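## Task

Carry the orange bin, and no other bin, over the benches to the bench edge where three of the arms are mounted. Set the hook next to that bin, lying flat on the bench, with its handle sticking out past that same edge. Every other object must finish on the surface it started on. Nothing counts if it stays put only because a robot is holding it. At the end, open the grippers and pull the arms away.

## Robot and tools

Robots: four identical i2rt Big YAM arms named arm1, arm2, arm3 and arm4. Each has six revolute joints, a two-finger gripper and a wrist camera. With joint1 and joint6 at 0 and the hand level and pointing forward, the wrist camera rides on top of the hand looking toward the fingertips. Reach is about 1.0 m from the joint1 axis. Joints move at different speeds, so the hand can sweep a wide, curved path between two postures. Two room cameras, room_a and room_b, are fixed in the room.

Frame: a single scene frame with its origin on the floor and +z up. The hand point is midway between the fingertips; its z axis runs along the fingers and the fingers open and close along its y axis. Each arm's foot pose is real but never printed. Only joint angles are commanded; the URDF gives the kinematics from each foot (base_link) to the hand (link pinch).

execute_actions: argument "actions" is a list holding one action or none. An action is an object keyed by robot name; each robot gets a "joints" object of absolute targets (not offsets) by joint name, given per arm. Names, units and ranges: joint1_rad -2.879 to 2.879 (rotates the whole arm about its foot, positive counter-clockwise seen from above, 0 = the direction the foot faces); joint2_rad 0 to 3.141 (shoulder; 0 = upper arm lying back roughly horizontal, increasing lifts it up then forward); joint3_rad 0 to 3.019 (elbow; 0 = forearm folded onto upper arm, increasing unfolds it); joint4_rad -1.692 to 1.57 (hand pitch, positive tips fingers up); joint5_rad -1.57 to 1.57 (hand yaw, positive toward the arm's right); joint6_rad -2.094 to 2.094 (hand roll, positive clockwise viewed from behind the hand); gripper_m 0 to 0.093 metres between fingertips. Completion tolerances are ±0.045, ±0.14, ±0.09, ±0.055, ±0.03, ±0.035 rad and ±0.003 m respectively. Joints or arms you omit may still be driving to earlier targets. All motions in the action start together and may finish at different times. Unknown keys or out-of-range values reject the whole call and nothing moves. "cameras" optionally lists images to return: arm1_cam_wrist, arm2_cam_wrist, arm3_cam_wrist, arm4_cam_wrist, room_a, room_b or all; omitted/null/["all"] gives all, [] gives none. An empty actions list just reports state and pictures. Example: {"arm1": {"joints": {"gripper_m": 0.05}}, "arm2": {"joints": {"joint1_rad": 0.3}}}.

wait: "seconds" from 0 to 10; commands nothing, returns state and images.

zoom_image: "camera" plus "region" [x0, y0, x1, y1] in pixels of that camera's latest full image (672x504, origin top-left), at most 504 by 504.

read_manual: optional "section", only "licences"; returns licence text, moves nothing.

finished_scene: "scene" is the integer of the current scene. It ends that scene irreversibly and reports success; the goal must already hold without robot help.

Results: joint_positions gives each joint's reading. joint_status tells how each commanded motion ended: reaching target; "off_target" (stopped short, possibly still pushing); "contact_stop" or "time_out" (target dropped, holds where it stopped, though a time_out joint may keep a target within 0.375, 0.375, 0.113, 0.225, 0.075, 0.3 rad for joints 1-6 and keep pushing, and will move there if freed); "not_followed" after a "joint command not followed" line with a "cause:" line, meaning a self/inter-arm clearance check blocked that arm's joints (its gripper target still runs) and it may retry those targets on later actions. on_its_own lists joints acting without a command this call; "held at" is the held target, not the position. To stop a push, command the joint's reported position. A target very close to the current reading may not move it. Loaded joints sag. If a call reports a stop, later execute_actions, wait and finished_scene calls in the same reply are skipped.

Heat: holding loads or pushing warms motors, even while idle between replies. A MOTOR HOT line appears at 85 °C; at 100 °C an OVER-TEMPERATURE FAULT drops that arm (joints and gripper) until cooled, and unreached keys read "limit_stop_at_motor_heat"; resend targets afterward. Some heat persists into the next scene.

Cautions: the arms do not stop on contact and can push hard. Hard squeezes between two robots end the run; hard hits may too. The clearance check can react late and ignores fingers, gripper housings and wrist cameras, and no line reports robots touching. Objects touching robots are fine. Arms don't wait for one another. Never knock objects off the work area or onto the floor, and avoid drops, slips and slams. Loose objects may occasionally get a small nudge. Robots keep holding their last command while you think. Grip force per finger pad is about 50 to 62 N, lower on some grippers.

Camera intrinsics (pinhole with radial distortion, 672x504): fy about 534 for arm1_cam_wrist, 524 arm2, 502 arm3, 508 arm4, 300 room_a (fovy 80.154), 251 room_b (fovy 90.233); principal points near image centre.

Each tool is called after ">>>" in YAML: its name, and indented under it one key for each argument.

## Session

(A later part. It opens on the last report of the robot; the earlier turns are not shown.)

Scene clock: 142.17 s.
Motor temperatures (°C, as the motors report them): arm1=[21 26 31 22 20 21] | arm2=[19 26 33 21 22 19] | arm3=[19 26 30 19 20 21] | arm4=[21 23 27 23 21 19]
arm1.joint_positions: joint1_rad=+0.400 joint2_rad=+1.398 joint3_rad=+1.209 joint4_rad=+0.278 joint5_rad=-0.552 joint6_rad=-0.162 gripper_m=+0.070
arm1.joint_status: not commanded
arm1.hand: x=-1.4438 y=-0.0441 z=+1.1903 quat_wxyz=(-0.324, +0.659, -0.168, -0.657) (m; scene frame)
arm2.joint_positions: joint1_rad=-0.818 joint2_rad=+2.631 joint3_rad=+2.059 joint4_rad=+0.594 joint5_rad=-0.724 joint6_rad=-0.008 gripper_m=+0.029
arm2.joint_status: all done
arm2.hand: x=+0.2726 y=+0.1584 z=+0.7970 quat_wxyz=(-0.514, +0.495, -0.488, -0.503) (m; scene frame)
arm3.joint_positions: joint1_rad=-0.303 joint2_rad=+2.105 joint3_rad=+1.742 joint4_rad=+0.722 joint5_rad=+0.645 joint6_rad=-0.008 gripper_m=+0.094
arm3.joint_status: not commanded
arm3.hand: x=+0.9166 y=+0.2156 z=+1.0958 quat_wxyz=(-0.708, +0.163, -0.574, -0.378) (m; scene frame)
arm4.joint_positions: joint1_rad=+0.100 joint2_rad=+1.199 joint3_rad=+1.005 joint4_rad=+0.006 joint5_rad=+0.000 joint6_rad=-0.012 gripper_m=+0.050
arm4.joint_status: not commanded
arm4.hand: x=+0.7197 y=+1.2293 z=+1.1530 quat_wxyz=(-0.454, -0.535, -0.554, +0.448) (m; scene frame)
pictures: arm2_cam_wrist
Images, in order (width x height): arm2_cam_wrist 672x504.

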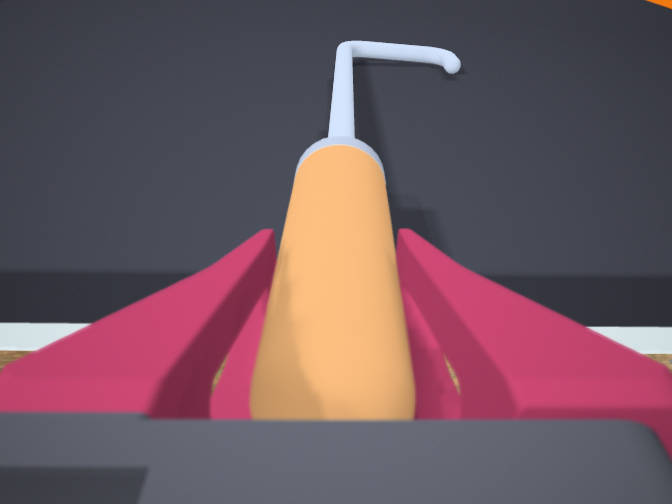

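>>> execute_actions:
  actions:
    - {"arm2":{"joints":{"joint3_rad":2.02,"joint6_rad":-0.2}}}
  cameras: ["arm2_cam_wrist"]

>>> execute_actions:
  actions:
    - {"arm2":{"joints":{"gripper_m":0.085}}}
  cameras: []

>>> execute_actions:
  actions:
    - {"arm2":{"joints":{"joint2_rad":2.45,"joint6_rad":0}}}
  cameras: ["arm2_cam_wrist"]

>>> execute_actions:
  actions:
    - {"arm2":{"joints":{"joint1_rad":0.2,"joint2_rad":1.4,"joint3_rad":1.2,"joint5_rad":0}},"arm3":{"joints":{"joint1_rad":0.465,"joint2_rad":2.3,"joint3_rad":1.79}}}
  cameras: []

>>> execute_actions:
  actions:
    - {"arm3":{"joints":{"joint2_rad":2.43}}}
  cameras: ["arm3_cam_wrist"]

Scene clock: 146.73 s.
Motor temperatures (°C, as the motors report them): arm1=[21 26 31 22 20 21] | arm2=[19 26 32 21 22 19] | arm3=[19 26 30 19 20 21] | arm4=[21 23 27 23 21 19]
arm1.joint_positions: joint1_rad=+0.400 joint2_rad=+1.398 joint3_rad=+1.209 joint4_rad=+0.278 joint5_rad=-0.552 joint6_rad=-0.162 gripper_m=+0.070
arm1.joint_status: not commanded
arm1.hand: x=-1.4438 y=-0.0441 z=+1.1903 quat_wxyz=(-0.324, +0.659, -0.168, -0.657) (m; scene frame)
arm2.joint_positions: joint1_rad=-0.817 joint2_rad=+2.622 joint3_rad=+2.027 joint4_rad=+0.597 joint5_rad=-0.728 joint6_rad=-0.185 gripper_m=+0.029
arm2.joint_status: all done
arm2.hand: x=+0.2672 y=+0.1543 z=+0.7876 quat_wxyz=(-0.547, +0.539, -0.448, -0.457) (m; scene frame)
arm3.joint_positions: joint1_rad=-0.303 joint2_rad=+2.105 joint3_rad=+1.742 joint4_rad=+0.722 joint5_rad=+0.645 joint6_rad=-0.008 gripper_m=+0.094
arm3.joint_status: not commanded
arm3.hand: x=+0.9166 y=+0.2156 z=+1.0958 quat_wxyz=(-0.708, +0.163, -0.574, -0.378) (m; scene frame)
arm4.joint_positions: joint1_rad=+0.100 joint2_rad=+1.199 joint3_rad=+1.005 joint4_rad=+0.006 joint5_rad=+0.000 joint6_rad=-0.012 gripper_m=+0.050
arm4.joint_status: not commanded
arm4.hand: x=+0.7197 y=+1.2293 z=+1.1530 quat_wxyz=(-0.454, -0.535, -0.554, +0.448) (m; scene frame)
pictures: arm2_cam_wrist
Images, in order (width x height): arm2_cam_wrist 672x504.

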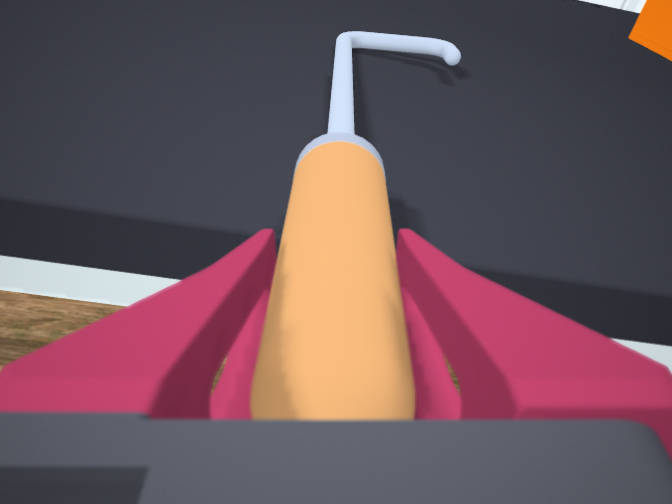

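Scene clock: 147.43 s.
Motor temperatures (°C, as the motors report them): arm1=[21 26 31 22 20 21] | arm2=[19 26 31 21 22 19] | arm3=[19 26 30 19 20 21] | arm4=[21 23 27 23 21 19]
arm1.joint_positions: joint1_rad=+0.400 joint2_rad=+1.398 joint3_rad=+1.209 joint4_rad=+0.278 joint5_rad=-0.552 joint6_rad=-0.162 gripper_m=+0.070
arm1.joint_status: not commanded
arm1.hand: x=-1.4438 y=-0.0441 z=+1.1903 quat_wxyz=(-0.324, +0.659, -0.168, -0.657) (m; scene frame)
arm2.joint_positions: joint1_rad=-0.817 joint2_rad=+2.622 joint3_rad=+2.022 joint4_rad=+0.597 joint5_rad=-0.728 joint6_rad=-0.188 gripper_m=+0.085
arm2.joint_status: all done
arm2.hand: x=+0.2665 y=+0.1535 z=+0.7854 quat_wxyz=(-0.546, +0.540, -0.449, -0.456) (m; scene frame)
arm3.joint_positions: joint1_rad=-0.303 joint2_rad=+2.105 joint3_rad=+1.742 joint4_rad=+0.722 joint5_rad=+0.645 joint6_rad=-0.008 gripper_m=+0.094
arm3.joint_status: not commanded
arm3.hand: x=+0.9166 y=+0.2156 z=+1.0958 quat_wxyz=(-0.708, +0.163, -0.574, -0.378) (m; scene frame)
arm4.joint_positions: joint1_rad=+0.100 joint2_rad=+1.199 joint3_rad=+1.005 joint4_rad=+0.006 joint5_rad=+0.000 joint6_rad=-0.012 gripper_m=+0.050
arm4.joint_status: not commanded
arm4.hand: x=+0.7197 y=+1.2293 z=+1.1530 quat_wxyz=(-0.454, -0.535, -0.554, +0.448) (m; scene frame)
pictures: none
No camera images: the call's "cameras" was empty. Leave "cameras" out to get every camera's image.

Scene clock: 148.63 s.
Motor temperatures (°C, as the motors report them): arm1=[21 26 31 22 20 21] | arm2=[19 26 31 21 22 19] | arm3=[19 26 30 19 20 21] | arm4=[21 23 28 23 21 19]
arm1.joint_positions: joint1_rad=+0.400 joint2_rad=+1.398 joint3_rad=+1.209 joint4_rad=+0.278 joint5_rad=-0.552 joint6_rad=-0.162 gripper_m=+0.070
arm1.joint_status: not commanded
arm1.hand: x=-1.4438 y=-0.0441 z=+1.1903 quat_wxyz=(-0.324, +0.659, -0.168, -0.657) (m; scene frame)
arm2.joint_positions: joint1_rad=-0.817 joint2_rad=+2.433 joint3_rad=+2.007 joint4_rad=+0.597 joint5_rad=-0.728 joint6_rad=-0.012 gripper_m=+0.085
arm2.joint_status: all done
arm2.hand: x=+0.2667 y=+0.1502 z=+0.9445 quat_wxyz=(-0.564, +0.492, -0.431, -0.504) (m; scene frame)
arm3.joint_positions: joint1_rad=-0.303 joint2_rad=+2.105 joint3_rad=+1.742 joint4_rad=+0.722 joint5_rad=+0.645 joint6_rad=-0.008 gripper_m=+0.094
arm3.joint_status: not commanded
arm3.hand: x=+0.9166 y=+0.2156 z=+1.0958 quat_wxyz=(-0.708, +0.163, -0.574, -0.378) (m; scene frame)
arm4.joint_positions: joint1_rad=+0.100 joint2_rad=+1.199 joint3_rad=+1.005 joint4_rad=+0.006 joint5_rad=+0.000 joint6_rad=-0.012 gripper_m=+0.050
arm4.joint_status: not commanded
arm4.hand: x=+0.7197 y=+1.2293 z=+1.1530 quat_wxyz=(-0.454, -0.535, -0.554, +0.448) (m; scene frame)
pictures: arm2_cam_wrist
Images, in order (width x height): arm2_cam_wrist 672x504.

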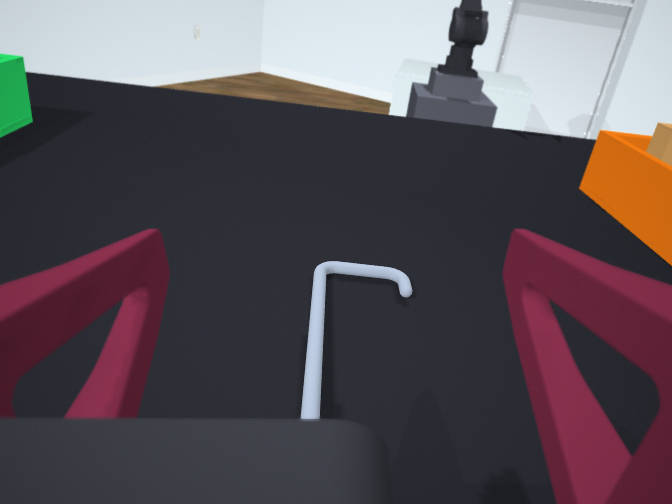

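Scene clock: 150.83 s.
Motor temperatures (°C, as the motors report them): arm1=[21 26 31 22 20 21] | arm2=[19 26 31 21 22 19] | arm3=[19 26 30 19 20 21] | arm4=[21 23 28 23 21 19]
arm1.joint_positions: joint1_rad=+0.400 joint2_rad=+1.398 joint3_rad=+1.209 joint4_rad=+0.278 joint5_rad=-0.552 joint6_rad=-0.162 gripper_m=+0.070
arm1.joint_status: not commanded
arm1.hand: x=-1.4438 y=-0.0441 z=+1.1903 quat_wxyz=(-0.324, +0.659, -0.168, -0.657) (m; scene frame)
arm2.joint_positions: joint1_rad=+0.200 joint2_rad=+1.390 joint3_rad=+1.200 joint4_rad=+0.597 joint5_rad=-0.002 joint6_rad=-0.009 gripper_m=+0.085
arm2.joint_status: all done
arm2.hand: x=-0.4225 y=-0.0092 z=+1.2835 quat_wxyz=(-0.504, +0.437, -0.321, -0.672) (m; scene frame)
arm3.joint_positions: joint1_rad=+0.471 joint2_rad=+2.320 joint3_rad=+1.759 joint4_rad=+0.734 joint5_rad=+0.648 joint6_rad=-0.008 gripper_m=+0.094
arm3.joint_status: all done
arm3.hand: x=+0.2736 y=+0.1573 z=+0.9266 quat_wxyz=(-0.511, +0.439, -0.485, -0.557) (m; scene frame)
arm4.joint_positions: joint1_rad=+0.100 joint2_rad=+1.199 joint3_rad=+1.005 joint4_rad=+0.006 joint5_rad=+0.000 joint6_rad=-0.012 gripper_m=+0.050
arm4.joint_status: not commanded
arm4.hand: x=+0.7197 y=+1.2293 z=+1.1530 quat_wxyz=(-0.454, -0.535, -0.554, +0.448) (m; scene frame)
pictures: none
No camera images: the call's "cameras" was empty. Leave "cameras" out to get every camera's image.

Scene clock: 152.30 s.
Motor temperatures (°C, as the motors report them): arm1=[21 26 31 22 20 21] | arm2=[19 26 31 21 22 19] | arm3=[19 27 30 19 20 21] | arm4=[21 23 28 23 21 19]
arm1.joint_positions: joint1_rad=+0.400 joint2_rad=+1.398 joint3_rad=+1.209 joint4_rad=+0.278 joint5_rad=-0.552 joint6_rad=-0.162 gripper_m=+0.070
arm1.joint_status: not commanded
arm1.hand: x=-1.4438 y=-0.0441 z=+1.1903 quat_wxyz=(-0.324, +0.659, -0.168, -0.657) (m; scene frame)
arm2.joint_positions: joint1_rad=+0.200 joint2_rad=+1.390 joint3_rad=+1.200 joint4_rad=+0.597 joint5_rad=-0.002 joint6_rad=-0.009 gripper_m=+0.085
arm2.joint_status: not commanded
arm2.hand: x=-0.4225 y=-0.0092 z=+1.2835 quat_wxyz=(-0.504, +0.437, -0.321, -0.672) (m; scene frame)
arm3.joint_positions: joint1_rad=+0.471 joint2_rad=+2.423 joint3_rad=+1.759 joint4_rad=+0.734 joint5_rad=+0.648 joint6_rad=-0.008 gripper_m=+0.094
arm3.joint_status: all done
arm3.hand: x=+0.2727 y=+0.1595 z=+0.8400 quat_wxyz=(-0.507, +0.477, -0.492, -0.523) (m; scene frame)
arm4.joint_positions: joint1_rad=+0.100 joint2_rad=+1.199 joint3_rad=+1.005 joint4_rad=+0.006 joint5_rad=+0.000 joint6_rad=-0.012 gripper_m=+0.050
arm4.joint_status: not commanded
arm4.hand: x=+0.7197 y=+1.2293 z=+1.1530 quat_wxyz=(-0.454, -0.535, -0.554, +0.448) (m; scene frame)
pictures: arm3_cam_wrist
Images, in order (width x height): arm3_cam_wrist 672x504.

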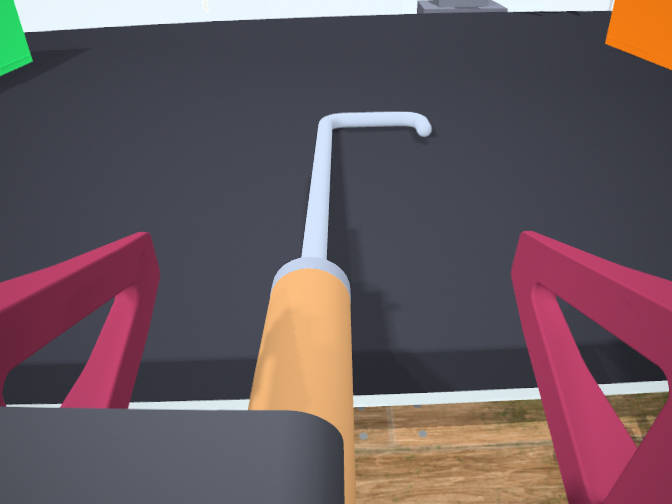

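>>> execute_actions:
  actions:
    - {"arm3":{"joints":{"joint2_rad":2.515,"joint3_rad":1.85,"joint4_rad":0.69}}}
  cameras: ["arm3_cam_wrist"]

Scene clock: 155.43 s.
Motor temperatures (°C, as the motors report them): arm1=[21 26 31 22 20 21] | arm2=[19 25 30 21 22 19] | arm3=[19 27 30 19 20 21] | arm4=[21 23 28 23 21 19]
arm1.joint_positions: joint1_rad=+0.400 joint2_rad=+1.398 joint3_rad=+1.209 joint4_rad=+0.278 joint5_rad=-0.552 joint6_rad=-0.162 gripper_m=+0.070
arm1.joint_status: not commanded
arm1.hand: x=-1.4438 y=-0.0441 z=+1.1903 quat_wxyz=(-0.324, +0.659, -0.168, -0.657) (m; scene frame)
arm2.joint_positions: joint1_rad=+0.200 joint2_rad=+1.390 joint3_rad=+1.200 joint4_rad=+0.597 joint5_rad=-0.002 joint6_rad=-0.009 gripper_m=+0.085
arm2.joint_status: not commanded
arm2.hand: x=-0.4225 y=-0.0092 z=+1.2835 quat_wxyz=(-0.504, +0.437, -0.321, -0.672) (m; scene frame)
arm3.joint_positions: joint1_rad=+0.471 joint2_rad=+2.492 joint3_rad=+1.805 joint4_rad=+0.707 joint5_rad=+0.648 joint6_rad=-0.008 gripper_m=+0.094
arm3.joint_status: all done
arm3.hand: x=+0.2682 y=+0.1659 z=+0.7990 quat_wxyz=(-0.505, +0.495, -0.495, -0.505) (m; scene frame)
arm4.joint_positions: joint1_rad=+0.100 joint2_rad=+1.199 joint3_rad=+1.005 joint4_rad=+0.006 joint5_rad=+0.000 joint6_rad=-0.012 gripper_m=+0.050
arm4.joint_status: not commanded
arm4.hand: x=+0.7197 y=+1.2293 z=+1.1530 quat_wxyz=(-0.454, -0.535, -0.554, +0.448) (m; scene frame)
pictures: arm3_cam_wrist
Images, in order (width x height): arm3_cam_wrist 672x504.

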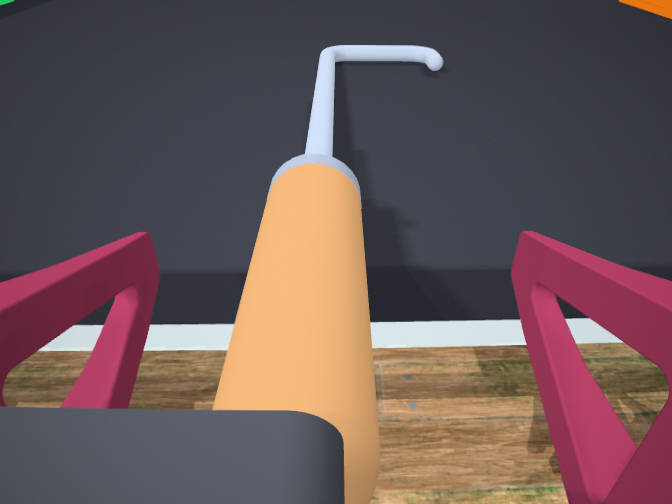

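>>> execute_actions:
  actions:
    - {"arm3":{"joints":{"joint4_rad":0.645,"gripper_m":0}}}
  cameras: ["arm3_cam_wrist"]

>>> execute_actions:
  actions:
    - {"arm3":{"joints":{"joint2_rad":2.41,"joint4_rad":0.62,"joint6_rad":0.8}}}
  cameras: ["arm3_cam_wrist"]

Scene clock: 159.87 s.
Motor temperatures (°C, as the motors report them): arm1=[21 26 31 22 20 21] | arm2=[19 24 30 21 22 19] | arm3=[19 27 30 19 20 21] | arm4=[21 23 28 23 21 19]
arm1.joint_positions: joint1_rad=+0.400 joint2_rad=+1.398 joint3_rad=+1.209 joint4_rad=+0.278 joint5_rad=-0.552 joint6_rad=-0.162 gripper_m=+0.070
arm1.joint_status: not commanded
arm1.hand: x=-1.4438 y=-0.0441 z=+1.1903 quat_wxyz=(-0.324, +0.659, -0.168, -0.657) (m; scene frame)
arm2.joint_positions: joint1_rad=+0.200 joint2_rad=+1.390 joint3_rad=+1.200 joint4_rad=+0.597 joint5_rad=-0.002 joint6_rad=-0.009 gripper_m=+0.085
arm2.joint_status: not commanded
arm2.hand: x=-0.4225 y=-0.0092 z=+1.2835 quat_wxyz=(-0.504, +0.437, -0.321, -0.672) (m; scene frame)
arm3.joint_positions: joint1_rad=+0.471 joint2_rad=+2.492 joint3_rad=+1.805 joint4_rad=+0.667 joint5_rad=+0.646 joint6_rad=-0.008 gripper_m=+0.029
arm3.joint_status: gripper_m off_target (ended at +0.029, target +0.000); the others done
arm3.hand: x=+0.2677 y=+0.1658 z=+0.7906 quat_wxyz=(-0.503, +0.509, -0.496, -0.492) (m; scene frame)
arm4.joint_positions: joint1_rad=+0.100 joint2_rad=+1.199 joint3_rad=+1.005 joint4_rad=+0.006 joint5_rad=+0.000 joint6_rad=-0.012 gripper_m=+0.050
arm4.joint_status: not commanded
arm4.hand: x=+0.7197 y=+1.2293 z=+1.1530 quat_wxyz=(-0.454, -0.535, -0.554, +0.448) (m; scene frame)
pictures: arm3_cam_wrist
Images, in order (width x height): arm3_cam_wrist 672x504.

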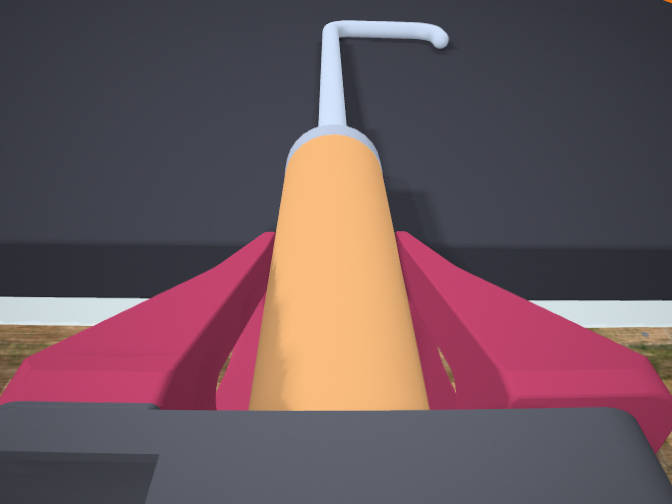

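Scene clock: 161.60 s.
Motor temperatures (°C, as the motors report them): arm1=[21 26 31 22 20 21] | arm2=[19 24 30 21 22 19] | arm3=[19 27 31 19 20 21] | arm4=[21 23 28 23 21 19]
arm1.joint_positions: joint1_rad=+0.400 joint2_rad=+1.398 joint3_rad=+1.209 joint4_rad=+0.278 joint5_rad=-0.552 joint6_rad=-0.162 gripper_m=+0.070
arm1.joint_status: not commanded
arm1.hand: x=-1.4438 y=-0.0441 z=+1.1903 quat_wxyz=(-0.324, +0.659, -0.168, -0.657) (m; scene frame)
arm2.joint_positions: joint1_rad=+0.200 joint2_rad=+1.390 joint3_rad=+1.200 joint4_rad=+0.597 joint5_rad=-0.002 joint6_rad=-0.009 gripper_m=+0.085
arm2.joint_status: not commanded
arm2.hand: x=-0.4225 y=-0.0092 z=+1.2835 quat_wxyz=(-0.504, +0.437, -0.321, -0.672) (m; scene frame)
arm3.joint_positions: joint1_rad=+0.468 joint2_rad=+2.450 joint3_rad=+1.806 joint4_rad=+0.629 joint5_rad=+0.651 joint6_rad=+0.772 gripper_m=+0.029
arm3.joint_status: all done
arm3.hand: x=+0.2689 y=+0.1688 z=+0.8186 quat_wxyz=(-0.280, +0.279, -0.653, -0.646) (m; scene frame)
arm4.joint_positions: joint1_rad=+0.100 joint2_rad=+1.199 joint3_rad=+1.005 joint4_rad=+0.006 joint5_rad=+0.000 joint6_rad=-0.012 gripper_m=+0.050
arm4.joint_status: not commanded
arm4.hand: x=+0.7197 y=+1.2293 z=+1.1530 quat_wxyz=(-0.454, -0.535, -0.554, +0.448) (m; scene frame)
pictures: arm3_cam_wrist
Images, in order (width x height): arm3_cam_wrist 672x504.

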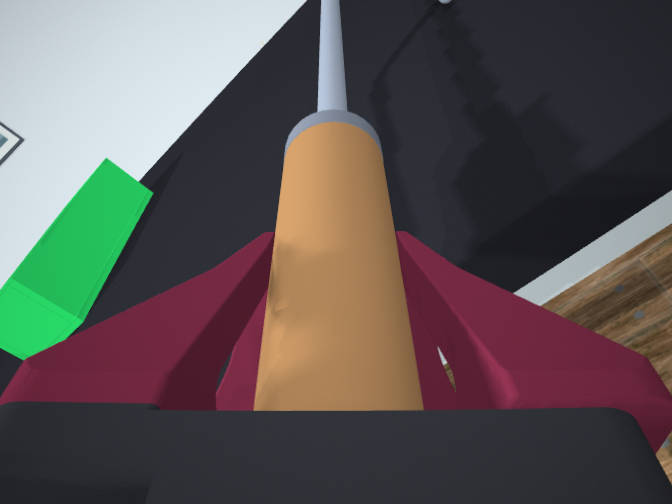

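>>> execute_actions:
  actions:
    - {"arm3":{"joints":{"joint2_rad":2.35,"joint6_rad":1.57}}}
  cameras: ["arm3_cam_wrist"]

>>> execute_actions:
  actions:
    - {"arm3":{"joints":{"joint1_rad":0.3,"joint2_rad":2.15,"joint3_rad":1.75,"joint4_rad":0.45,"joint5_rad":0.48}}}
  cameras: ["arm3_cam_wrist","room_a"]

Scene clock: 167.20 s.
Motor temperatures (°C, as the motors report them): arm1=[21 26 31 22 20 21] | arm2=[19 23 30 21 22 19] | arm3=[19 28 31 19 20 21] | arm4=[21 23 28 23 21 19]
arm1.joint_positions: joint1_rad=+0.400 joint2_rad=+1.398 joint3_rad=+1.209 joint4_rad=+0.278 joint5_rad=-0.552 joint6_rad=-0.162 gripper_m=+0.070
arm1.joint_status: not commanded
arm1.hand: x=-1.4438 y=-0.0441 z=+1.1903 quat_wxyz=(-0.324, +0.659, -0.168, -0.657) (m; scene frame)
arm2.joint_positions: joint1_rad=+0.200 joint2_rad=+1.390 joint3_rad=+1.200 joint4_rad=+0.597 joint5_rad=-0.002 joint6_rad=-0.009 gripper_m=+0.085
arm2.joint_status: not commanded
arm2.hand: x=-0.4225 y=-0.0092 z=+1.2835 quat_wxyz=(-0.504, +0.437, -0.321, -0.672) (m; scene frame)
arm3.joint_positions: joint1_rad=+0.465 joint2_rad=+2.403 joint3_rad=+1.806 joint4_rad=+0.617 joint5_rad=+0.653 joint6_rad=+1.555 gripper_m=+0.029
arm3.joint_status: all done
arm3.hand: x=+0.2709 y=+0.1710 z=+0.8562 quat_wxyz=(-0.007, -0.001, -0.700, -0.714) (m; scene frame)
arm4.joint_positions: joint1_rad=+0.100 joint2_rad=+1.199 joint3_rad=+1.005 joint4_rad=+0.006 joint5_rad=+0.000 joint6_rad=-0.012 gripper_m=+0.050
arm4.joint_status: not commanded
arm4.hand: x=+0.7197 y=+1.2293 z=+1.1530 quat_wxyz=(-0.454, -0.535, -0.554, +0.448) (m; scene frame)
pictures: arm3_cam_wrist
Images, in order (width x height): arm3_cam_wrist 672x504.

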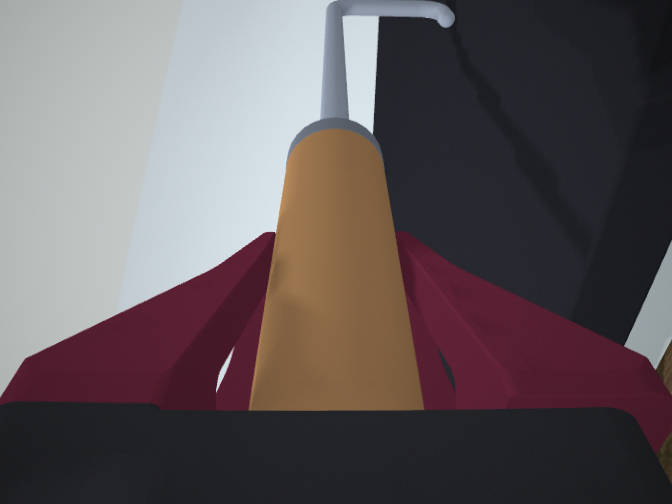

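Scene clock: 169.03 s.
Motor temperatures (°C, as the motors report them): arm1=[21 26 31 22 20 21] | arm2=[19 23 30 21 22 19] | arm3=[19 29 31 19 20 21] | arm4=[21 23 28 23 21 19]
arm1.joint_positions: joint1_rad=+0.400 joint2_rad=+1.398 joint3_rad=+1.209 joint4_rad=+0.278 joint5_rad=-0.552 joint6_rad=-0.162 gripper_m=+0.070
arm1.joint_status: not commanded
arm1.hand: x=-1.4438 y=-0.0441 z=+1.1903 quat_wxyz=(-0.324, +0.659, -0.168, -0.657) (m; scene frame)
arm2.joint_positions: joint1_rad=+0.200 joint2_rad=+1.390 joint3_rad=+1.200 joint4_rad=+0.597 joint5_rad=-0.002 joint6_rad=-0.009 gripper_m=+0.085
arm2.joint_status: not commanded
arm2.hand: x=-0.4225 y=-0.0092 z=+1.2835 quat_wxyz=(-0.504, +0.437, -0.321, -0.672) (m; scene frame)
arm3.joint_positions: joint1_rad=+0.305 joint2_rad=+2.192 joint3_rad=+1.736 joint4_rad=+0.437 joint5_rad=+0.479 joint6_rad=+1.561 gripper_m=+0.029
arm3.joint_status: all done
arm3.hand: x=+0.3787 y=+0.2131 z=+0.9593 quat_wxyz=(-0.007, +0.009, -0.711, -0.703) (m; scene frame)
arm4.joint_positions: joint1_rad=+0.100 joint2_rad=+1.199 joint3_rad=+1.005 joint4_rad=+0.006 joint5_rad=+0.000 joint6_rad=-0.012 gripper_m=+0.050
arm4.joint_status: not commanded
arm4.hand: x=+0.7197 y=+1.2293 z=+1.1530 quat_wxyz=(-0.454, -0.535, -0.554, +0.448) (m; scene frame)
pictures: arm3_cam_wrist, room_a
Images, in order (width x height): arm3_cam_wrist 672x504, room_a 672x504.

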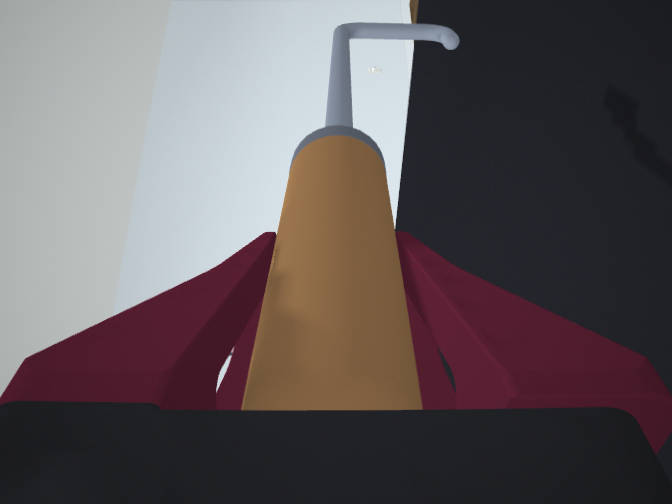

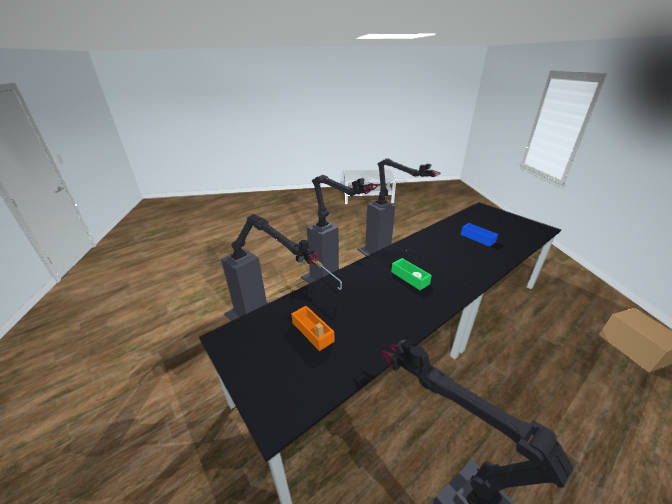

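>>> execute_actions:
  actions:
    - {"arm3":{"joints":{"joint1_rad":0.05,"joint2_rad":2.06,"joint3_rad":1.64,"joint4_rad":0.5,"joint5_rad":0.24}},"arm4":{"joints":{"joint2_rad":1.9,"joint3_rad":2.1,"joint4_rad":-0.6,"gripper_m":0.093}}}
  cameras: []

>>> execute_actions:
  actions:
    - {"arm3":{"joints":{"joint1_rad":-0.2,"joint5_rad":0.0}}}
  cameras: ["arm3_cam_wrist","arm4_cam_wrist"]

Scene clock: 173.90 s.
Motor temperatures (°C, as the motors report them): arm1=[21 26 32 22 20 21] | arm2=[19 23 30 21 22 19] | arm3=[19 29 30 19 20 21] | arm4=[21 23 28 23 21 19]
arm1.joint_positions: joint1_rad=+0.400 joint2_rad=+1.398 joint3_rad=+1.209 joint4_rad=+0.278 joint5_rad=-0.552 joint6_rad=-0.162 gripper_m=+0.070
arm1.joint_status: not commanded
arm1.hand: x=-1.4438 y=-0.0441 z=+1.1903 quat_wxyz=(-0.324, +0.659, -0.168, -0.657) (m; scene frame)
arm2.joint_positions: joint1_rad=+0.200 joint2_rad=+1.390 joint3_rad=+1.200 joint4_rad=+0.597 joint5_rad=-0.002 joint6_rad=-0.009 gripper_m=+0.085
arm2.joint_status: not commanded
arm2.hand: x=-0.4225 y=-0.0092 z=+1.2835 quat_wxyz=(-0.504, +0.437, -0.321, -0.672) (m; scene frame)
arm3.joint_positions: joint1_rad=+0.049 joint2_rad=+2.137 joint3_rad=+1.628 joint4_rad=+0.437 joint5_rad=+0.237 joint6_rad=+1.562 gripper_m=+0.029
arm3.joint_status: joint4_rad time_out (moved +0.000 of +0.063); the others done
arm3.on_its_own: joint4_rad reads +0.437 and still pushes toward +0.500 since a time_out
arm3.hand: x=+0.5577 y=+0.2516 z=+0.9440 quat_wxyz=(-0.014, +0.007, -0.729, -0.684) (m; scene frame)
arm4.joint_positions: joint1_rad=+0.100 joint2_rad=+1.874 joint3_rad=+2.067 joint4_rad=-0.593 joint5_rad=+0.000 joint6_rad=-0.012 gripper_m=+0.093
arm4.joint_status: all done
arm4.hand: x=+0.7254 y=+0.9923 z=+1.2142 quat_wxyz=(-0.394, -0.579, -0.600, +0.388) (m; scene frame)
pictures: none
No camera images: the call's "cameras" was empty. Leave "cameras" out to get every camera's image.

not run: a stop came earlier in this reply.

Too low; pitch up first.

>>> execute_actions:
  actions:
    - {"arm3":{"joints":{"joint1_rad":0.0,"joint4_rad":0.62,"joint5_rad":0.15}}}
  cameras: []

>>> execute_actions:
  actions:
    - {"arm3":{"joints":{"joint1_rad":-0.2,"joint5_rad":0.0}}}
  cameras: ["arm3_cam_wrist","arm4_cam_wrist"]

Scene clock: 178.60 s.
Motor temperatures (°C, as the motors report them): arm1=[21 26 32 22 20 21] | arm2=[19 22 30 21 22 19] | arm3=[19 30 30 19 20 21] | arm4=[21 24 29 23 21 19]
arm1.joint_positions: joint1_rad=+0.400 joint2_rad=+1.398 joint3_rad=+1.209 joint4_rad=+0.278 joint5_rad=-0.552 joint6_rad=-0.162 gripper_m=+0.070
arm1.joint_status: not commanded
arm1.hand: x=-1.4438 y=-0.0441 z=+1.1903 quat_wxyz=(-0.324, +0.659, -0.168, -0.657) (m; scene frame)
arm2.joint_positions: joint1_rad=+0.200 joint2_rad=+1.390 joint3_rad=+1.200 joint4_rad=+0.597 joint5_rad=-0.002 joint6_rad=-0.009 gripper_m=+0.085
arm2.joint_status: not commanded
arm2.hand: x=-0.4225 y=-0.0092 z=+1.2835 quat_wxyz=(-0.504, +0.437, -0.321, -0.672) (m; scene frame)
arm3.joint_positions: joint1_rad=-0.004 joint2_rad=+2.131 joint3_rad=+1.625 joint4_rad=+0.548 joint5_rad=+0.151 joint6_rad=+1.562 gripper_m=+0.029
arm3.joint_status: joint4_rad time_out (moved +0.111 of +0.183); the others done
arm3.on_its_own: joint4_rad reads +0.548 and still pushes toward +0.620 since a time_out
arm3.hand: x=+0.5878 y=+0.2580 z=+0.9746 quat_wxyz=(+0.006, +0.010, -0.690, -0.724) (m; scene frame)
arm4.joint_positions: joint1_rad=+0.100 joint2_rad=+1.874 joint3_rad=+2.067 joint4_rad=-0.593 joint5_rad=+0.000 joint6_rad=-0.012 gripper_m=+0.093
arm4.joint_status: not commanded
arm4.hand: x=+0.7254 y=+0.9923 z=+1.2142 quat_wxyz=(-0.394, -0.579, -0.600, +0.388) (m; scene frame)
pictures: none
No camera images: the call's "cameras" was empty. Leave "cameras" out to get every camera's image.

not run: a stop came earlier in this reply.

>>> execute_actions:
  actions:
    - {"arm3":{"joints":{"joint1_rad":-0.2,"joint5_rad":0.0}}}
  cameras: ["arm3_cam_wrist","arm4_cam_wrist"]

Scene clock: 182.20 s.
Motor temperatures (°C, as the motors report them): arm1=[21 26 32 22 20 21] | arm2=[19 22 30 21 22 19] | arm3=[19 30 30 19 20 21] | arm4=[21 24 30 23 21 19]
arm1.joint_positions: joint1_rad=+0.400 joint2_rad=+1.398 joint3_rad=+1.209 joint4_rad=+0.278 joint5_rad=-0.552 joint6_rad=-0.162 gripper_m=+0.070
arm1.joint_status: not commanded
arm1.hand: x=-1.4438 y=-0.0441 z=+1.1903 quat_wxyz=(-0.324, +0.659, -0.168, -0.657) (m; scene frame)
arm2.joint_positions: joint1_rad=+0.200 joint2_rad=+1.390 joint3_rad=+1.200 joint4_rad=+0.597 joint5_rad=-0.002 joint6_rad=-0.009 gripper_m=+0.085
arm2.joint_status: not commanded
arm2.hand: x=-0.4225 y=-0.0092 z=+1.2835 quat_wxyz=(-0.504, +0.437, -0.321, -0.672) (m; scene frame)
arm3.joint_positions: joint1_rad=-0.198 joint2_rad=+2.131 joint3_rad=+1.625 joint4_rad=+0.548 joint5_rad=-0.002 joint6_rad=+1.562 gripper_m=+0.029
arm3.joint_status: all done
arm3.on_its_own: joint4_rad reads +0.548 and still pushes toward +0.620 since a time_out
arm3.hand: x=+0.7277 y=+0.2681 z=+0.9753 quat_wxyz=(-0.011, -0.002, -0.690, -0.724) (m; scene frame)
arm4.joint_positions: joint1_rad=+0.100 joint2_rad=+1.874 joint3_rad=+2.067 joint4_rad=-0.593 joint5_rad=+0.000 joint6_rad=-0.012 gripper_m=+0.093
arm4.joint_status: not commanded
arm4.hand: x=+0.7254 y=+0.9923 z=+1.2142 quat_wxyz=(-0.394, -0.579, -0.600, +0.388) (m; scene frame)
pictures: arm3_cam_wrist, arm4_cam_wrist
Images, in order (width x height): arm3_cam_wrist 672x504, arm4_cam_wrist 672x504.

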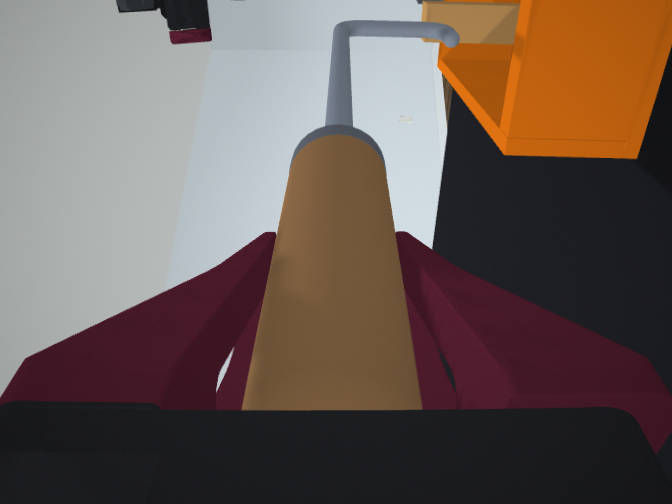

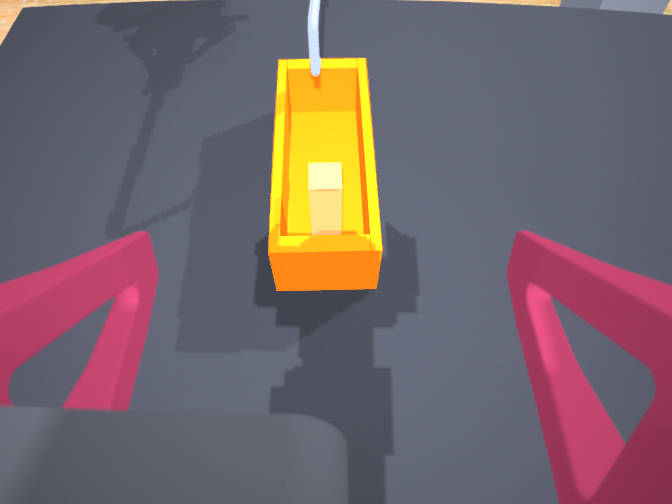

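>>> execute_actions:
  actions:
    - {"arm3":{"joints":{"joint2_rad":2.19}}}
  cameras: ["arm3_cam_wrist","arm4_cam_wrist"]

>>> execute_actions:
  actions:
    - {"arm3":{"joints":{"joint2_rad":1.99,"joint3_rad":1.30,"joint4_rad":0.76}}}
  cameras: ["arm3_cam_wrist","arm4_cam_wrist"]

Scene clock: 187.00 s.
Motor temperatures (°C, as the motors report them): arm1=[21 26 32 22 20 21] | arm2=[19 22 30 21 22 19] | arm3=[19 30 30 19 20 21] | arm4=[21 25 30 23 21 19]
arm1.joint_positions: joint1_rad=+0.400 joint2_rad=+1.398 joint3_rad=+1.209 joint4_rad=+0.278 joint5_rad=-0.552 joint6_rad=-0.162 gripper_m=+0.070
arm1.joint_status: not commanded
arm1.hand: x=-1.4438 y=-0.0441 z=+1.1903 quat_wxyz=(-0.324, +0.659, -0.168, -0.657) (m; scene frame)
arm2.joint_positions: joint1_rad=+0.200 joint2_rad=+1.390 joint3_rad=+1.200 joint4_rad=+0.597 joint5_rad=-0.002 joint6_rad=-0.009 gripper_m=+0.085
arm2.joint_status: not commanded
arm2.hand: x=-0.4225 y=-0.0092 z=+1.2835 quat_wxyz=(-0.504, +0.437, -0.321, -0.672) (m; scene frame)
arm3.joint_positions: joint1_rad=-0.198 joint2_rad=+2.222 joint3_rad=+1.619 joint4_rad=+0.558 joint5_rad=-0.002 joint6_rad=+1.562 gripper_m=+0.029
arm3.joint_status: all done
arm3.on_its_own: joint4_rad reads +0.558 and still pushes toward +0.620 since a time_out
arm3.hand: x=+0.7281 y=+0.2736 z=+0.8971 quat_wxyz=(-0.011, -0.002, -0.721, -0.693) (m; scene frame)
arm4.joint_positions: joint1_rad=+0.100 joint2_rad=+1.874 joint3_rad=+2.067 joint4_rad=-0.593 joint5_rad=+0.000 joint6_rad=-0.012 gripper_m=+0.093
arm4.joint_status: not commanded
arm4.hand: x=+0.7254 y=+0.9923 z=+1.2142 quat_wxyz=(-0.394, -0.579, -0.600, +0.388) (m; scene frame)
pictures: arm3_cam_wrist, arm4_cam_wrist
Images, in order (width x height): arm3_cam_wrist 672x504, arm4_cam_wrist 672x504.

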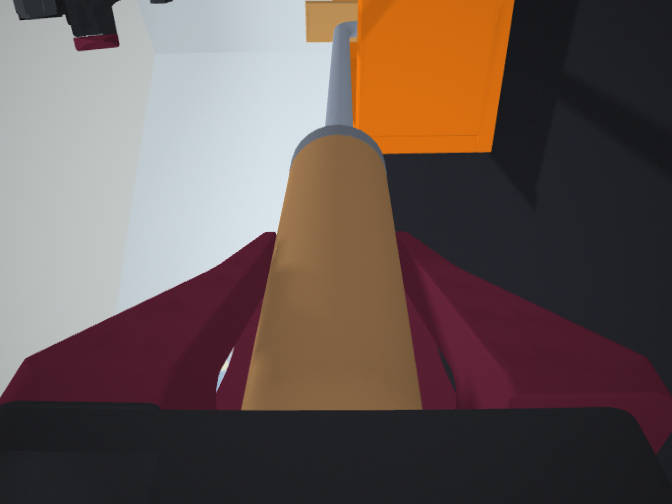

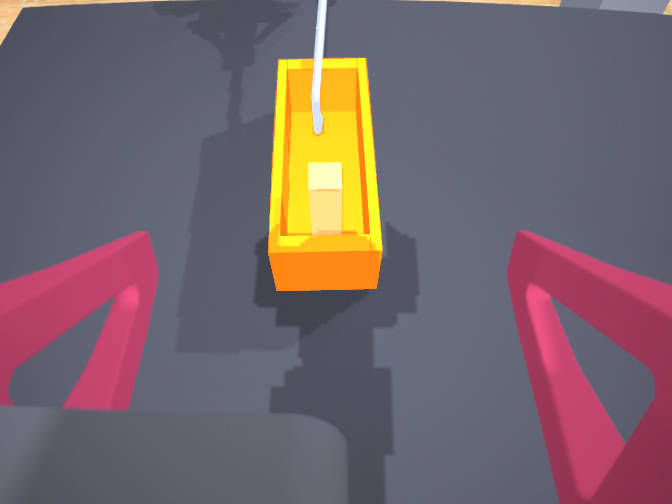

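Scene clock: 189.30 s.
Motor temperatures (°C, as the motors report them): arm1=[21 26 32 22 20 21] | arm2=[19 22 30 21 22 19] | arm3=[19 30 30 20 20 21] | arm4=[21 25 30 23 21 19]
arm1.joint_positions: joint1_rad=+0.400 joint2_rad=+1.398 joint3_rad=+1.209 joint4_rad=+0.278 joint5_rad=-0.552 joint6_rad=-0.162 gripper_m=+0.070
arm1.joint_status: not commanded
arm1.hand: x=-1.4438 y=-0.0441 z=+1.1903 quat_wxyz=(-0.324, +0.659, -0.168, -0.657) (m; scene frame)
arm2.joint_positions: joint1_rad=+0.200 joint2_rad=+1.390 joint3_rad=+1.200 joint4_rad=+0.597 joint5_rad=-0.002 joint6_rad=-0.009 gripper_m=+0.085
arm2.joint_status: not commanded
arm2.hand: x=-0.4225 y=-0.0092 z=+1.2835 quat_wxyz=(-0.504, +0.437, -0.321, -0.672) (m; scene frame)
arm3.joint_positions: joint1_rad=-0.198 joint2_rad=+2.037 joint3_rad=+1.291 joint4_rad=+0.694 joint5_rad=-0.002 joint6_rad=+1.562 gripper_m=+0.029
arm3.joint_status: joint4_rad time_out (moved +0.136 of +0.202); the others done
arm3.on_its_own: joint4_rad reads +0.694 and still pushes toward +0.760 since a time_out
arm3.hand: x=+0.7264 y=+0.1870 z=+0.8998 quat_wxyz=(-0.011, -0.002, -0.724, -0.690) (m; scene frame)
arm4.joint_positions: joint1_rad=+0.100 joint2_rad=+1.874 joint3_rad=+2.067 joint4_rad=-0.593 joint5_rad=+0.000 joint6_rad=-0.012 gripper_m=+0.093
arm4.joint_status: not commanded
arm4.hand: x=+0.7254 y=+0.9923 z=+1.2142 quat_wxyz=(-0.394, -0.579, -0.600, +0.388) (m; scene frame)
pictures: arm3_cam_wrist, arm4_cam_wrist
Images, in order (width x height): arm3_cam_wrist 672x504, arm4_cam_wrist 672x504.

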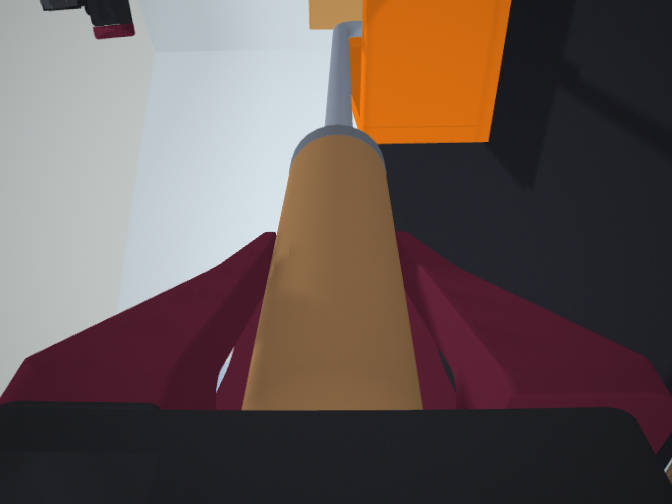

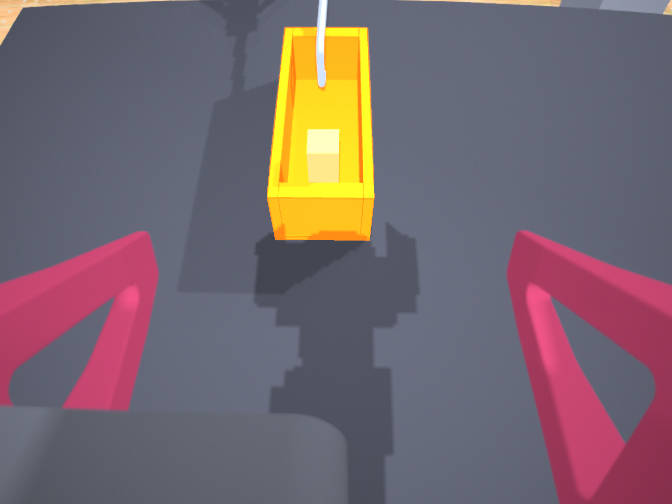

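>>> execute_actions:
  actions:
    - {"arm3":{"joints":{"joint2_rad":1.71,"joint3_rad":0.795,"joint4_rad":0.97}},"arm4":{"joints":{"joint2_rad":1.2,"joint3_rad":1.3,"joint4_rad":0}}}
  cameras: ["arm3_cam_wrist","room_b"]

>>> zoom_image:
  camera: "room_b"
  region: [340,180,520,320]

Scene clock: 193.40 s.
Motor temperatures (°C, as the motors report them): arm1=[21 26 32 22 20 21] | arm2=[19 22 30 21 22 19] | arm3=[19 30 29 20 20 21] | arm4=[21 25 31 23 21 19]
arm1.joint_positions: joint1_rad=+0.400 joint2_rad=+1.398 joint3_rad=+1.209 joint4_rad=+0.278 joint5_rad=-0.552 joint6_rad=-0.162 gripper_m=+0.070
arm1.joint_status: not commanded
arm1.hand: x=-1.4438 y=-0.0441 z=+1.1903 quat_wxyz=(-0.324, +0.659, -0.168, -0.657) (m; scene frame)
arm2.joint_positions: joint1_rad=+0.200 joint2_rad=+1.390 joint3_rad=+1.200 joint4_rad=+0.597 joint5_rad=-0.002 joint6_rad=-0.009 gripper_m=+0.085
arm2.joint_status: not commanded
arm2.hand: x=-0.4225 y=-0.0092 z=+1.2835 quat_wxyz=(-0.504, +0.437, -0.321, -0.672) (m; scene frame)
arm3.joint_positions: joint1_rad=-0.198 joint2_rad=+1.720 joint3_rad=+0.805 joint4_rad=+0.945 joint5_rad=-0.002 joint6_rad=+1.563 gripper_m=+0.029
arm3.joint_status: all done
arm3.hand: x=+0.7231 y=+0.0318 z=+0.9325 quat_wxyz=(-0.011, -0.002, -0.695, -0.719) (m; scene frame)
arm4.joint_positions: joint1_rad=+0.100 joint2_rad=+1.204 joint3_rad=+1.292 joint4_rad=-0.003 joint5_rad=+0.000 joint6_rad=-0.012 gripper_m=+0.093
arm4.joint_status: all done
arm4.hand: x=+0.7197 y=+1.2182 z=+1.3274 quat_wxyz=(-0.524, -0.470, -0.487, +0.517) (m; scene frame)
pictures: arm3_cam_wrist, room_b
Images, in order (width x height): arm3_cam_wrist 672x504, room_b 672x504.

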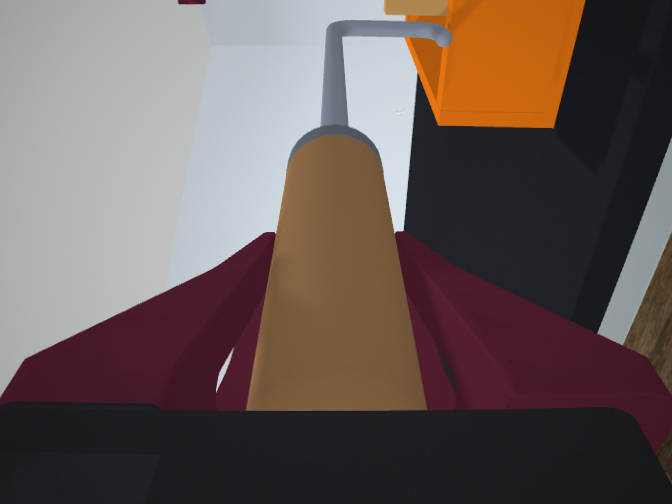

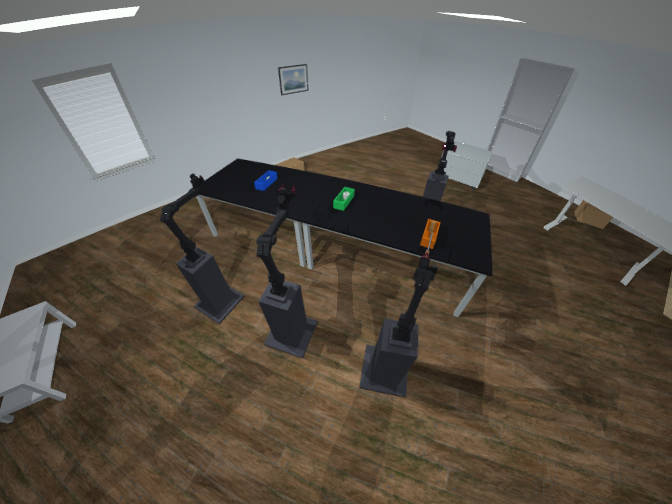

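Region (340, 180, 520, 320) of room_b's 672x504 image, scaled by 2.800, with more detail than that image has.

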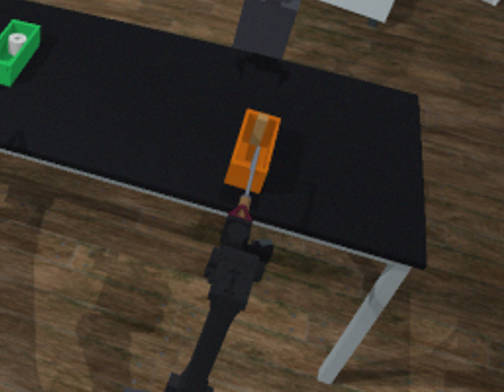

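>>> execute_actions:
  actions:
    - {"arm3":{"joints":{"joint2_rad":1.76,"joint3_rad":1.02,"joint4_rad":0.85}}}
  cameras: []

>>> execute_actions:
  actions:
    - {"arm3":{"joints":{"joint2_rad":1.86}}}
  cameras: ["arm3_cam_wrist"]

Scene clock: 196.47 s.
Motor temperatures (°C, as the motors report them): arm1=[21 26 32 22 20 21] | arm2=[19 22 30 21 22 19] | arm3=[19 29 29 19 20 21] | arm4=[21 25 30 23 21 19]
arm1.joint_positions: joint1_rad=+0.400 joint2_rad=+1.398 joint3_rad=+1.209 joint4_rad=+0.278 joint5_rad=-0.552 joint6_rad=-0.162 gripper_m=+0.070
arm1.joint_status: not commanded
arm1.hand: x=-1.4438 y=-0.0441 z=+1.1903 quat_wxyz=(-0.324, +0.659, -0.168, -0.657) (m; scene frame)
arm2.joint_positions: joint1_rad=+0.200 joint2_rad=+1.390 joint3_rad=+1.200 joint4_rad=+0.597 joint5_rad=-0.002 joint6_rad=-0.009 gripper_m=+0.085
arm2.joint_status: not commanded
arm2.hand: x=-0.4225 y=-0.0092 z=+1.2835 quat_wxyz=(-0.504, +0.437, -0.321, -0.672) (m; scene frame)
arm3.joint_positions: joint1_rad=-0.198 joint2_rad=+1.767 joint3_rad=+0.941 joint4_rad=+0.839 joint5_rad=-0.002 joint6_rad=+1.563 gripper_m=+0.029
arm3.joint_status: all done
arm3.hand: x=+0.7239 y=+0.0749 z=+0.9439 quat_wxyz=(-0.011, -0.002, -0.701, -0.713) (m; scene frame)
arm4.joint_positions: joint1_rad=+0.100 joint2_rad=+1.204 joint3_rad=+1.292 joint4_rad=-0.003 joint5_rad=+0.000 joint6_rad=-0.012 gripper_m=+0.093
arm4.joint_status: not commanded
arm4.hand: x=+0.7197 y=+1.2182 z=+1.3274 quat_wxyz=(-0.524, -0.470, -0.487, +0.517) (m; scene frame)
pictures: none
No camera images: the call's "cameras" was empty. Leave "cameras" out to get every camera's image.

Scene clock: 197.37 s.
Motor temperatures (°C, as the motors report them): arm1=[21 26 32 22 20 21] | arm2=[19 22 30 21 22 19] | arm3=[19 29 29 19 20 21] | arm4=[21 25 30 23 21 19]
arm1.joint_positions: joint1_rad=+0.400 joint2_rad=+1.398 joint3_rad=+1.209 joint4_rad=+0.278 joint5_rad=-0.552 joint6_rad=-0.162 gripper_m=+0.070
arm1.joint_status: not commanded
arm1.hand: x=-1.4438 y=-0.0441 z=+1.1903 quat_wxyz=(-0.324, +0.659, -0.168, -0.657) (m; scene frame)
arm2.joint_positions: joint1_rad=+0.200 joint2_rad=+1.390 joint3_rad=+1.200 joint4_rad=+0.597 joint5_rad=-0.002 joint6_rad=-0.009 gripper_m=+0.085
arm2.joint_status: not commanded
arm2.hand: x=-0.4225 y=-0.0092 z=+1.2835 quat_wxyz=(-0.504, +0.437, -0.321, -0.672) (m; scene frame)
arm3.joint_positions: joint1_rad=-0.198 joint2_rad=+1.872 joint3_rad=+0.964 joint4_rad=+0.839 joint5_rad=-0.002 joint6_rad=+1.565 gripper_m=+0.029
arm3.joint_status: all done
arm3.hand: x=+0.7244 y=+0.0874 z=+0.8869 quat_wxyz=(-0.010, -0.003, -0.729, -0.684) (m; scene frame)
arm4.joint_positions: joint1_rad=+0.100 joint2_rad=+1.204 joint3_rad=+1.292 joint4_rad=-0.003 joint5_rad=+0.000 joint6_rad=-0.012 gripper_m=+0.093
arm4.joint_status: not commanded
arm4.hand: x=+0.7197 y=+1.2182 z=+1.3274 quat_wxyz=(-0.524, -0.470, -0.487, +0.517) (m; scene frame)
pictures: arm3_cam_wrist
Images, in order (width x height): arm3_cam_wrist 672x504.

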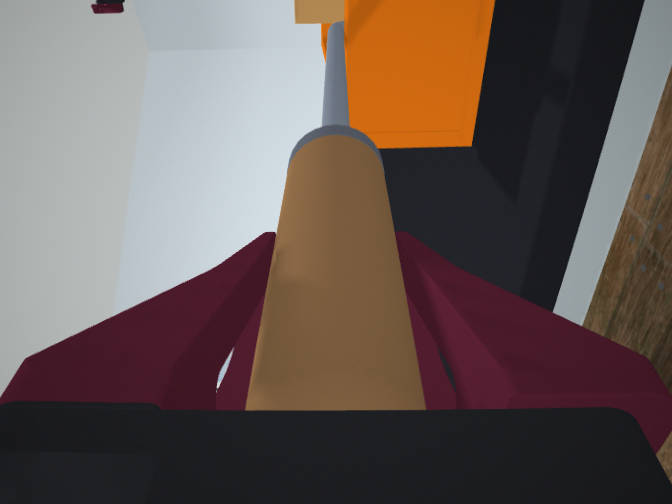

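>>> execute_actions:
  actions:
    - {"arm3":{"joints":{"joint2_rad":1.745,"joint3_rad":0.78,"joint4_rad":0.94}}}
  cameras: ["arm3_cam_wrist"]

>>> execute_actions:
  actions:
    - {"arm3":{"joints":{"joint2_rad":1.665,"joint3_rad":0.665,"joint4_rad":0.98}}}
  cameras: ["arm3_cam_wrist"]

Scene clock: 201.97 s.
Motor temperatures (°C, as the motors report them): arm1=[21 26 32 22 20 21] | arm2=[19 22 30 21 22 19] | arm3=[19 28 30 19 20 21] | arm4=[21 24 30 23 21 19]
arm1.joint_positions: joint1_rad=+0.400 joint2_rad=+1.398 joint3_rad=+1.209 joint4_rad=+0.278 joint5_rad=-0.552 joint6_rad=-0.162 gripper_m=+0.070
arm1.joint_status: not commanded
arm1.hand: x=-1.4438 y=-0.0441 z=+1.1903 quat_wxyz=(-0.324, +0.659, -0.168, -0.657) (m; scene frame)
arm2.joint_positions: joint1_rad=+0.200 joint2_rad=+1.390 joint3_rad=+1.200 joint4_rad=+0.597 joint5_rad=-0.002 joint6_rad=-0.009 gripper_m=+0.085
arm2.joint_status: not commanded
arm2.hand: x=-0.4225 y=-0.0092 z=+1.2835 quat_wxyz=(-0.504, +0.437, -0.321, -0.672) (m; scene frame)
arm3.joint_positions: joint1_rad=-0.198 joint2_rad=+1.770 joint3_rad=+0.787 joint4_rad=+0.904 joint5_rad=-0.002 joint6_rad=+1.565 gripper_m=+0.029
arm3.joint_status: all done
arm3.hand: x=+0.7232 y=+0.0285 z=+0.8842 quat_wxyz=(-0.010, -0.003, -0.733, -0.681) (m; scene frame)
arm4.joint_positions: joint1_rad=+0.100 joint2_rad=+1.204 joint3_rad=+1.292 joint4_rad=-0.003 joint5_rad=+0.000 joint6_rad=-0.012 gripper_m=+0.093
arm4.joint_status: not commanded
arm4.hand: x=+0.7197 y=+1.2182 z=+1.3274 quat_wxyz=(-0.524, -0.470, -0.487, +0.517) (m; scene frame)
pictures: arm3_cam_wrist
Images, in order (width x height): arm3_cam_wrist 672x504.

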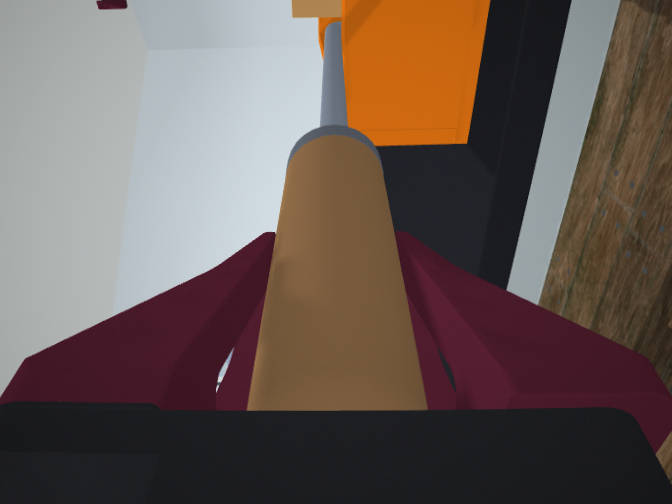

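Scene clock: 202.70 s.
Motor temperatures (°C, as the motors report them): arm1=[21 26 32 22 20 21] | arm2=[19 22 30 21 22 19] | arm3=[19 28 30 19 20 21] | arm4=[21 24 30 23 21 19]
arm1.joint_positions: joint1_rad=+0.400 joint2_rad=+1.398 joint3_rad=+1.209 joint4_rad=+0.278 joint5_rad=-0.552 joint6_rad=-0.162 gripper_m=+0.070
arm1.joint_status: not commanded
arm1.hand: x=-1.4438 y=-0.0441 z=+1.1903 quat_wxyz=(-0.324, +0.659, -0.168, -0.657) (m; scene frame)
arm2.joint_positions: joint1_rad=+0.200 joint2_rad=+1.390 joint3_rad=+1.200 joint4_rad=+0.597 joint5_rad=-0.002 joint6_rad=-0.009 gripper_m=+0.085
arm2.joint_status: not commanded
arm2.hand: x=-0.4225 y=-0.0092 z=+1.2835 quat_wxyz=(-0.504, +0.437, -0.321, -0.672) (m; scene frame)
arm3.joint_positions: joint1_rad=-0.198 joint2_rad=+1.689 joint3_rad=+0.667 joint4_rad=+0.939 joint5_rad=-0.002 joint6_rad=+1.565 gripper_m=+0.029
arm3.joint_status: all done
arm3.hand: x=+0.7223 y=-0.0135 z=+0.8850 quat_wxyz=(-0.010, -0.003, -0.734, -0.679) (m; scene frame)
arm4.joint_positions: joint1_rad=+0.100 joint2_rad=+1.204 joint3_rad=+1.292 joint4_rad=-0.003 joint5_rad=+0.000 joint6_rad=-0.012 gripper_m=+0.093
arm4.joint_status: not commanded
arm4.hand: x=+0.7197 y=+1.2182 z=+1.3274 quat_wxyz=(-0.524, -0.470, -0.487, +0.517) (m; scene frame)
pictures: arm3_cam_wrist
Images, in order (width x height): arm3_cam_wrist 672x504.

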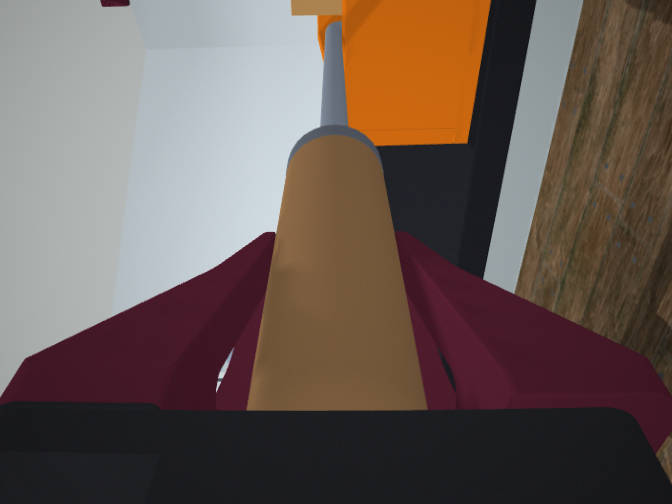

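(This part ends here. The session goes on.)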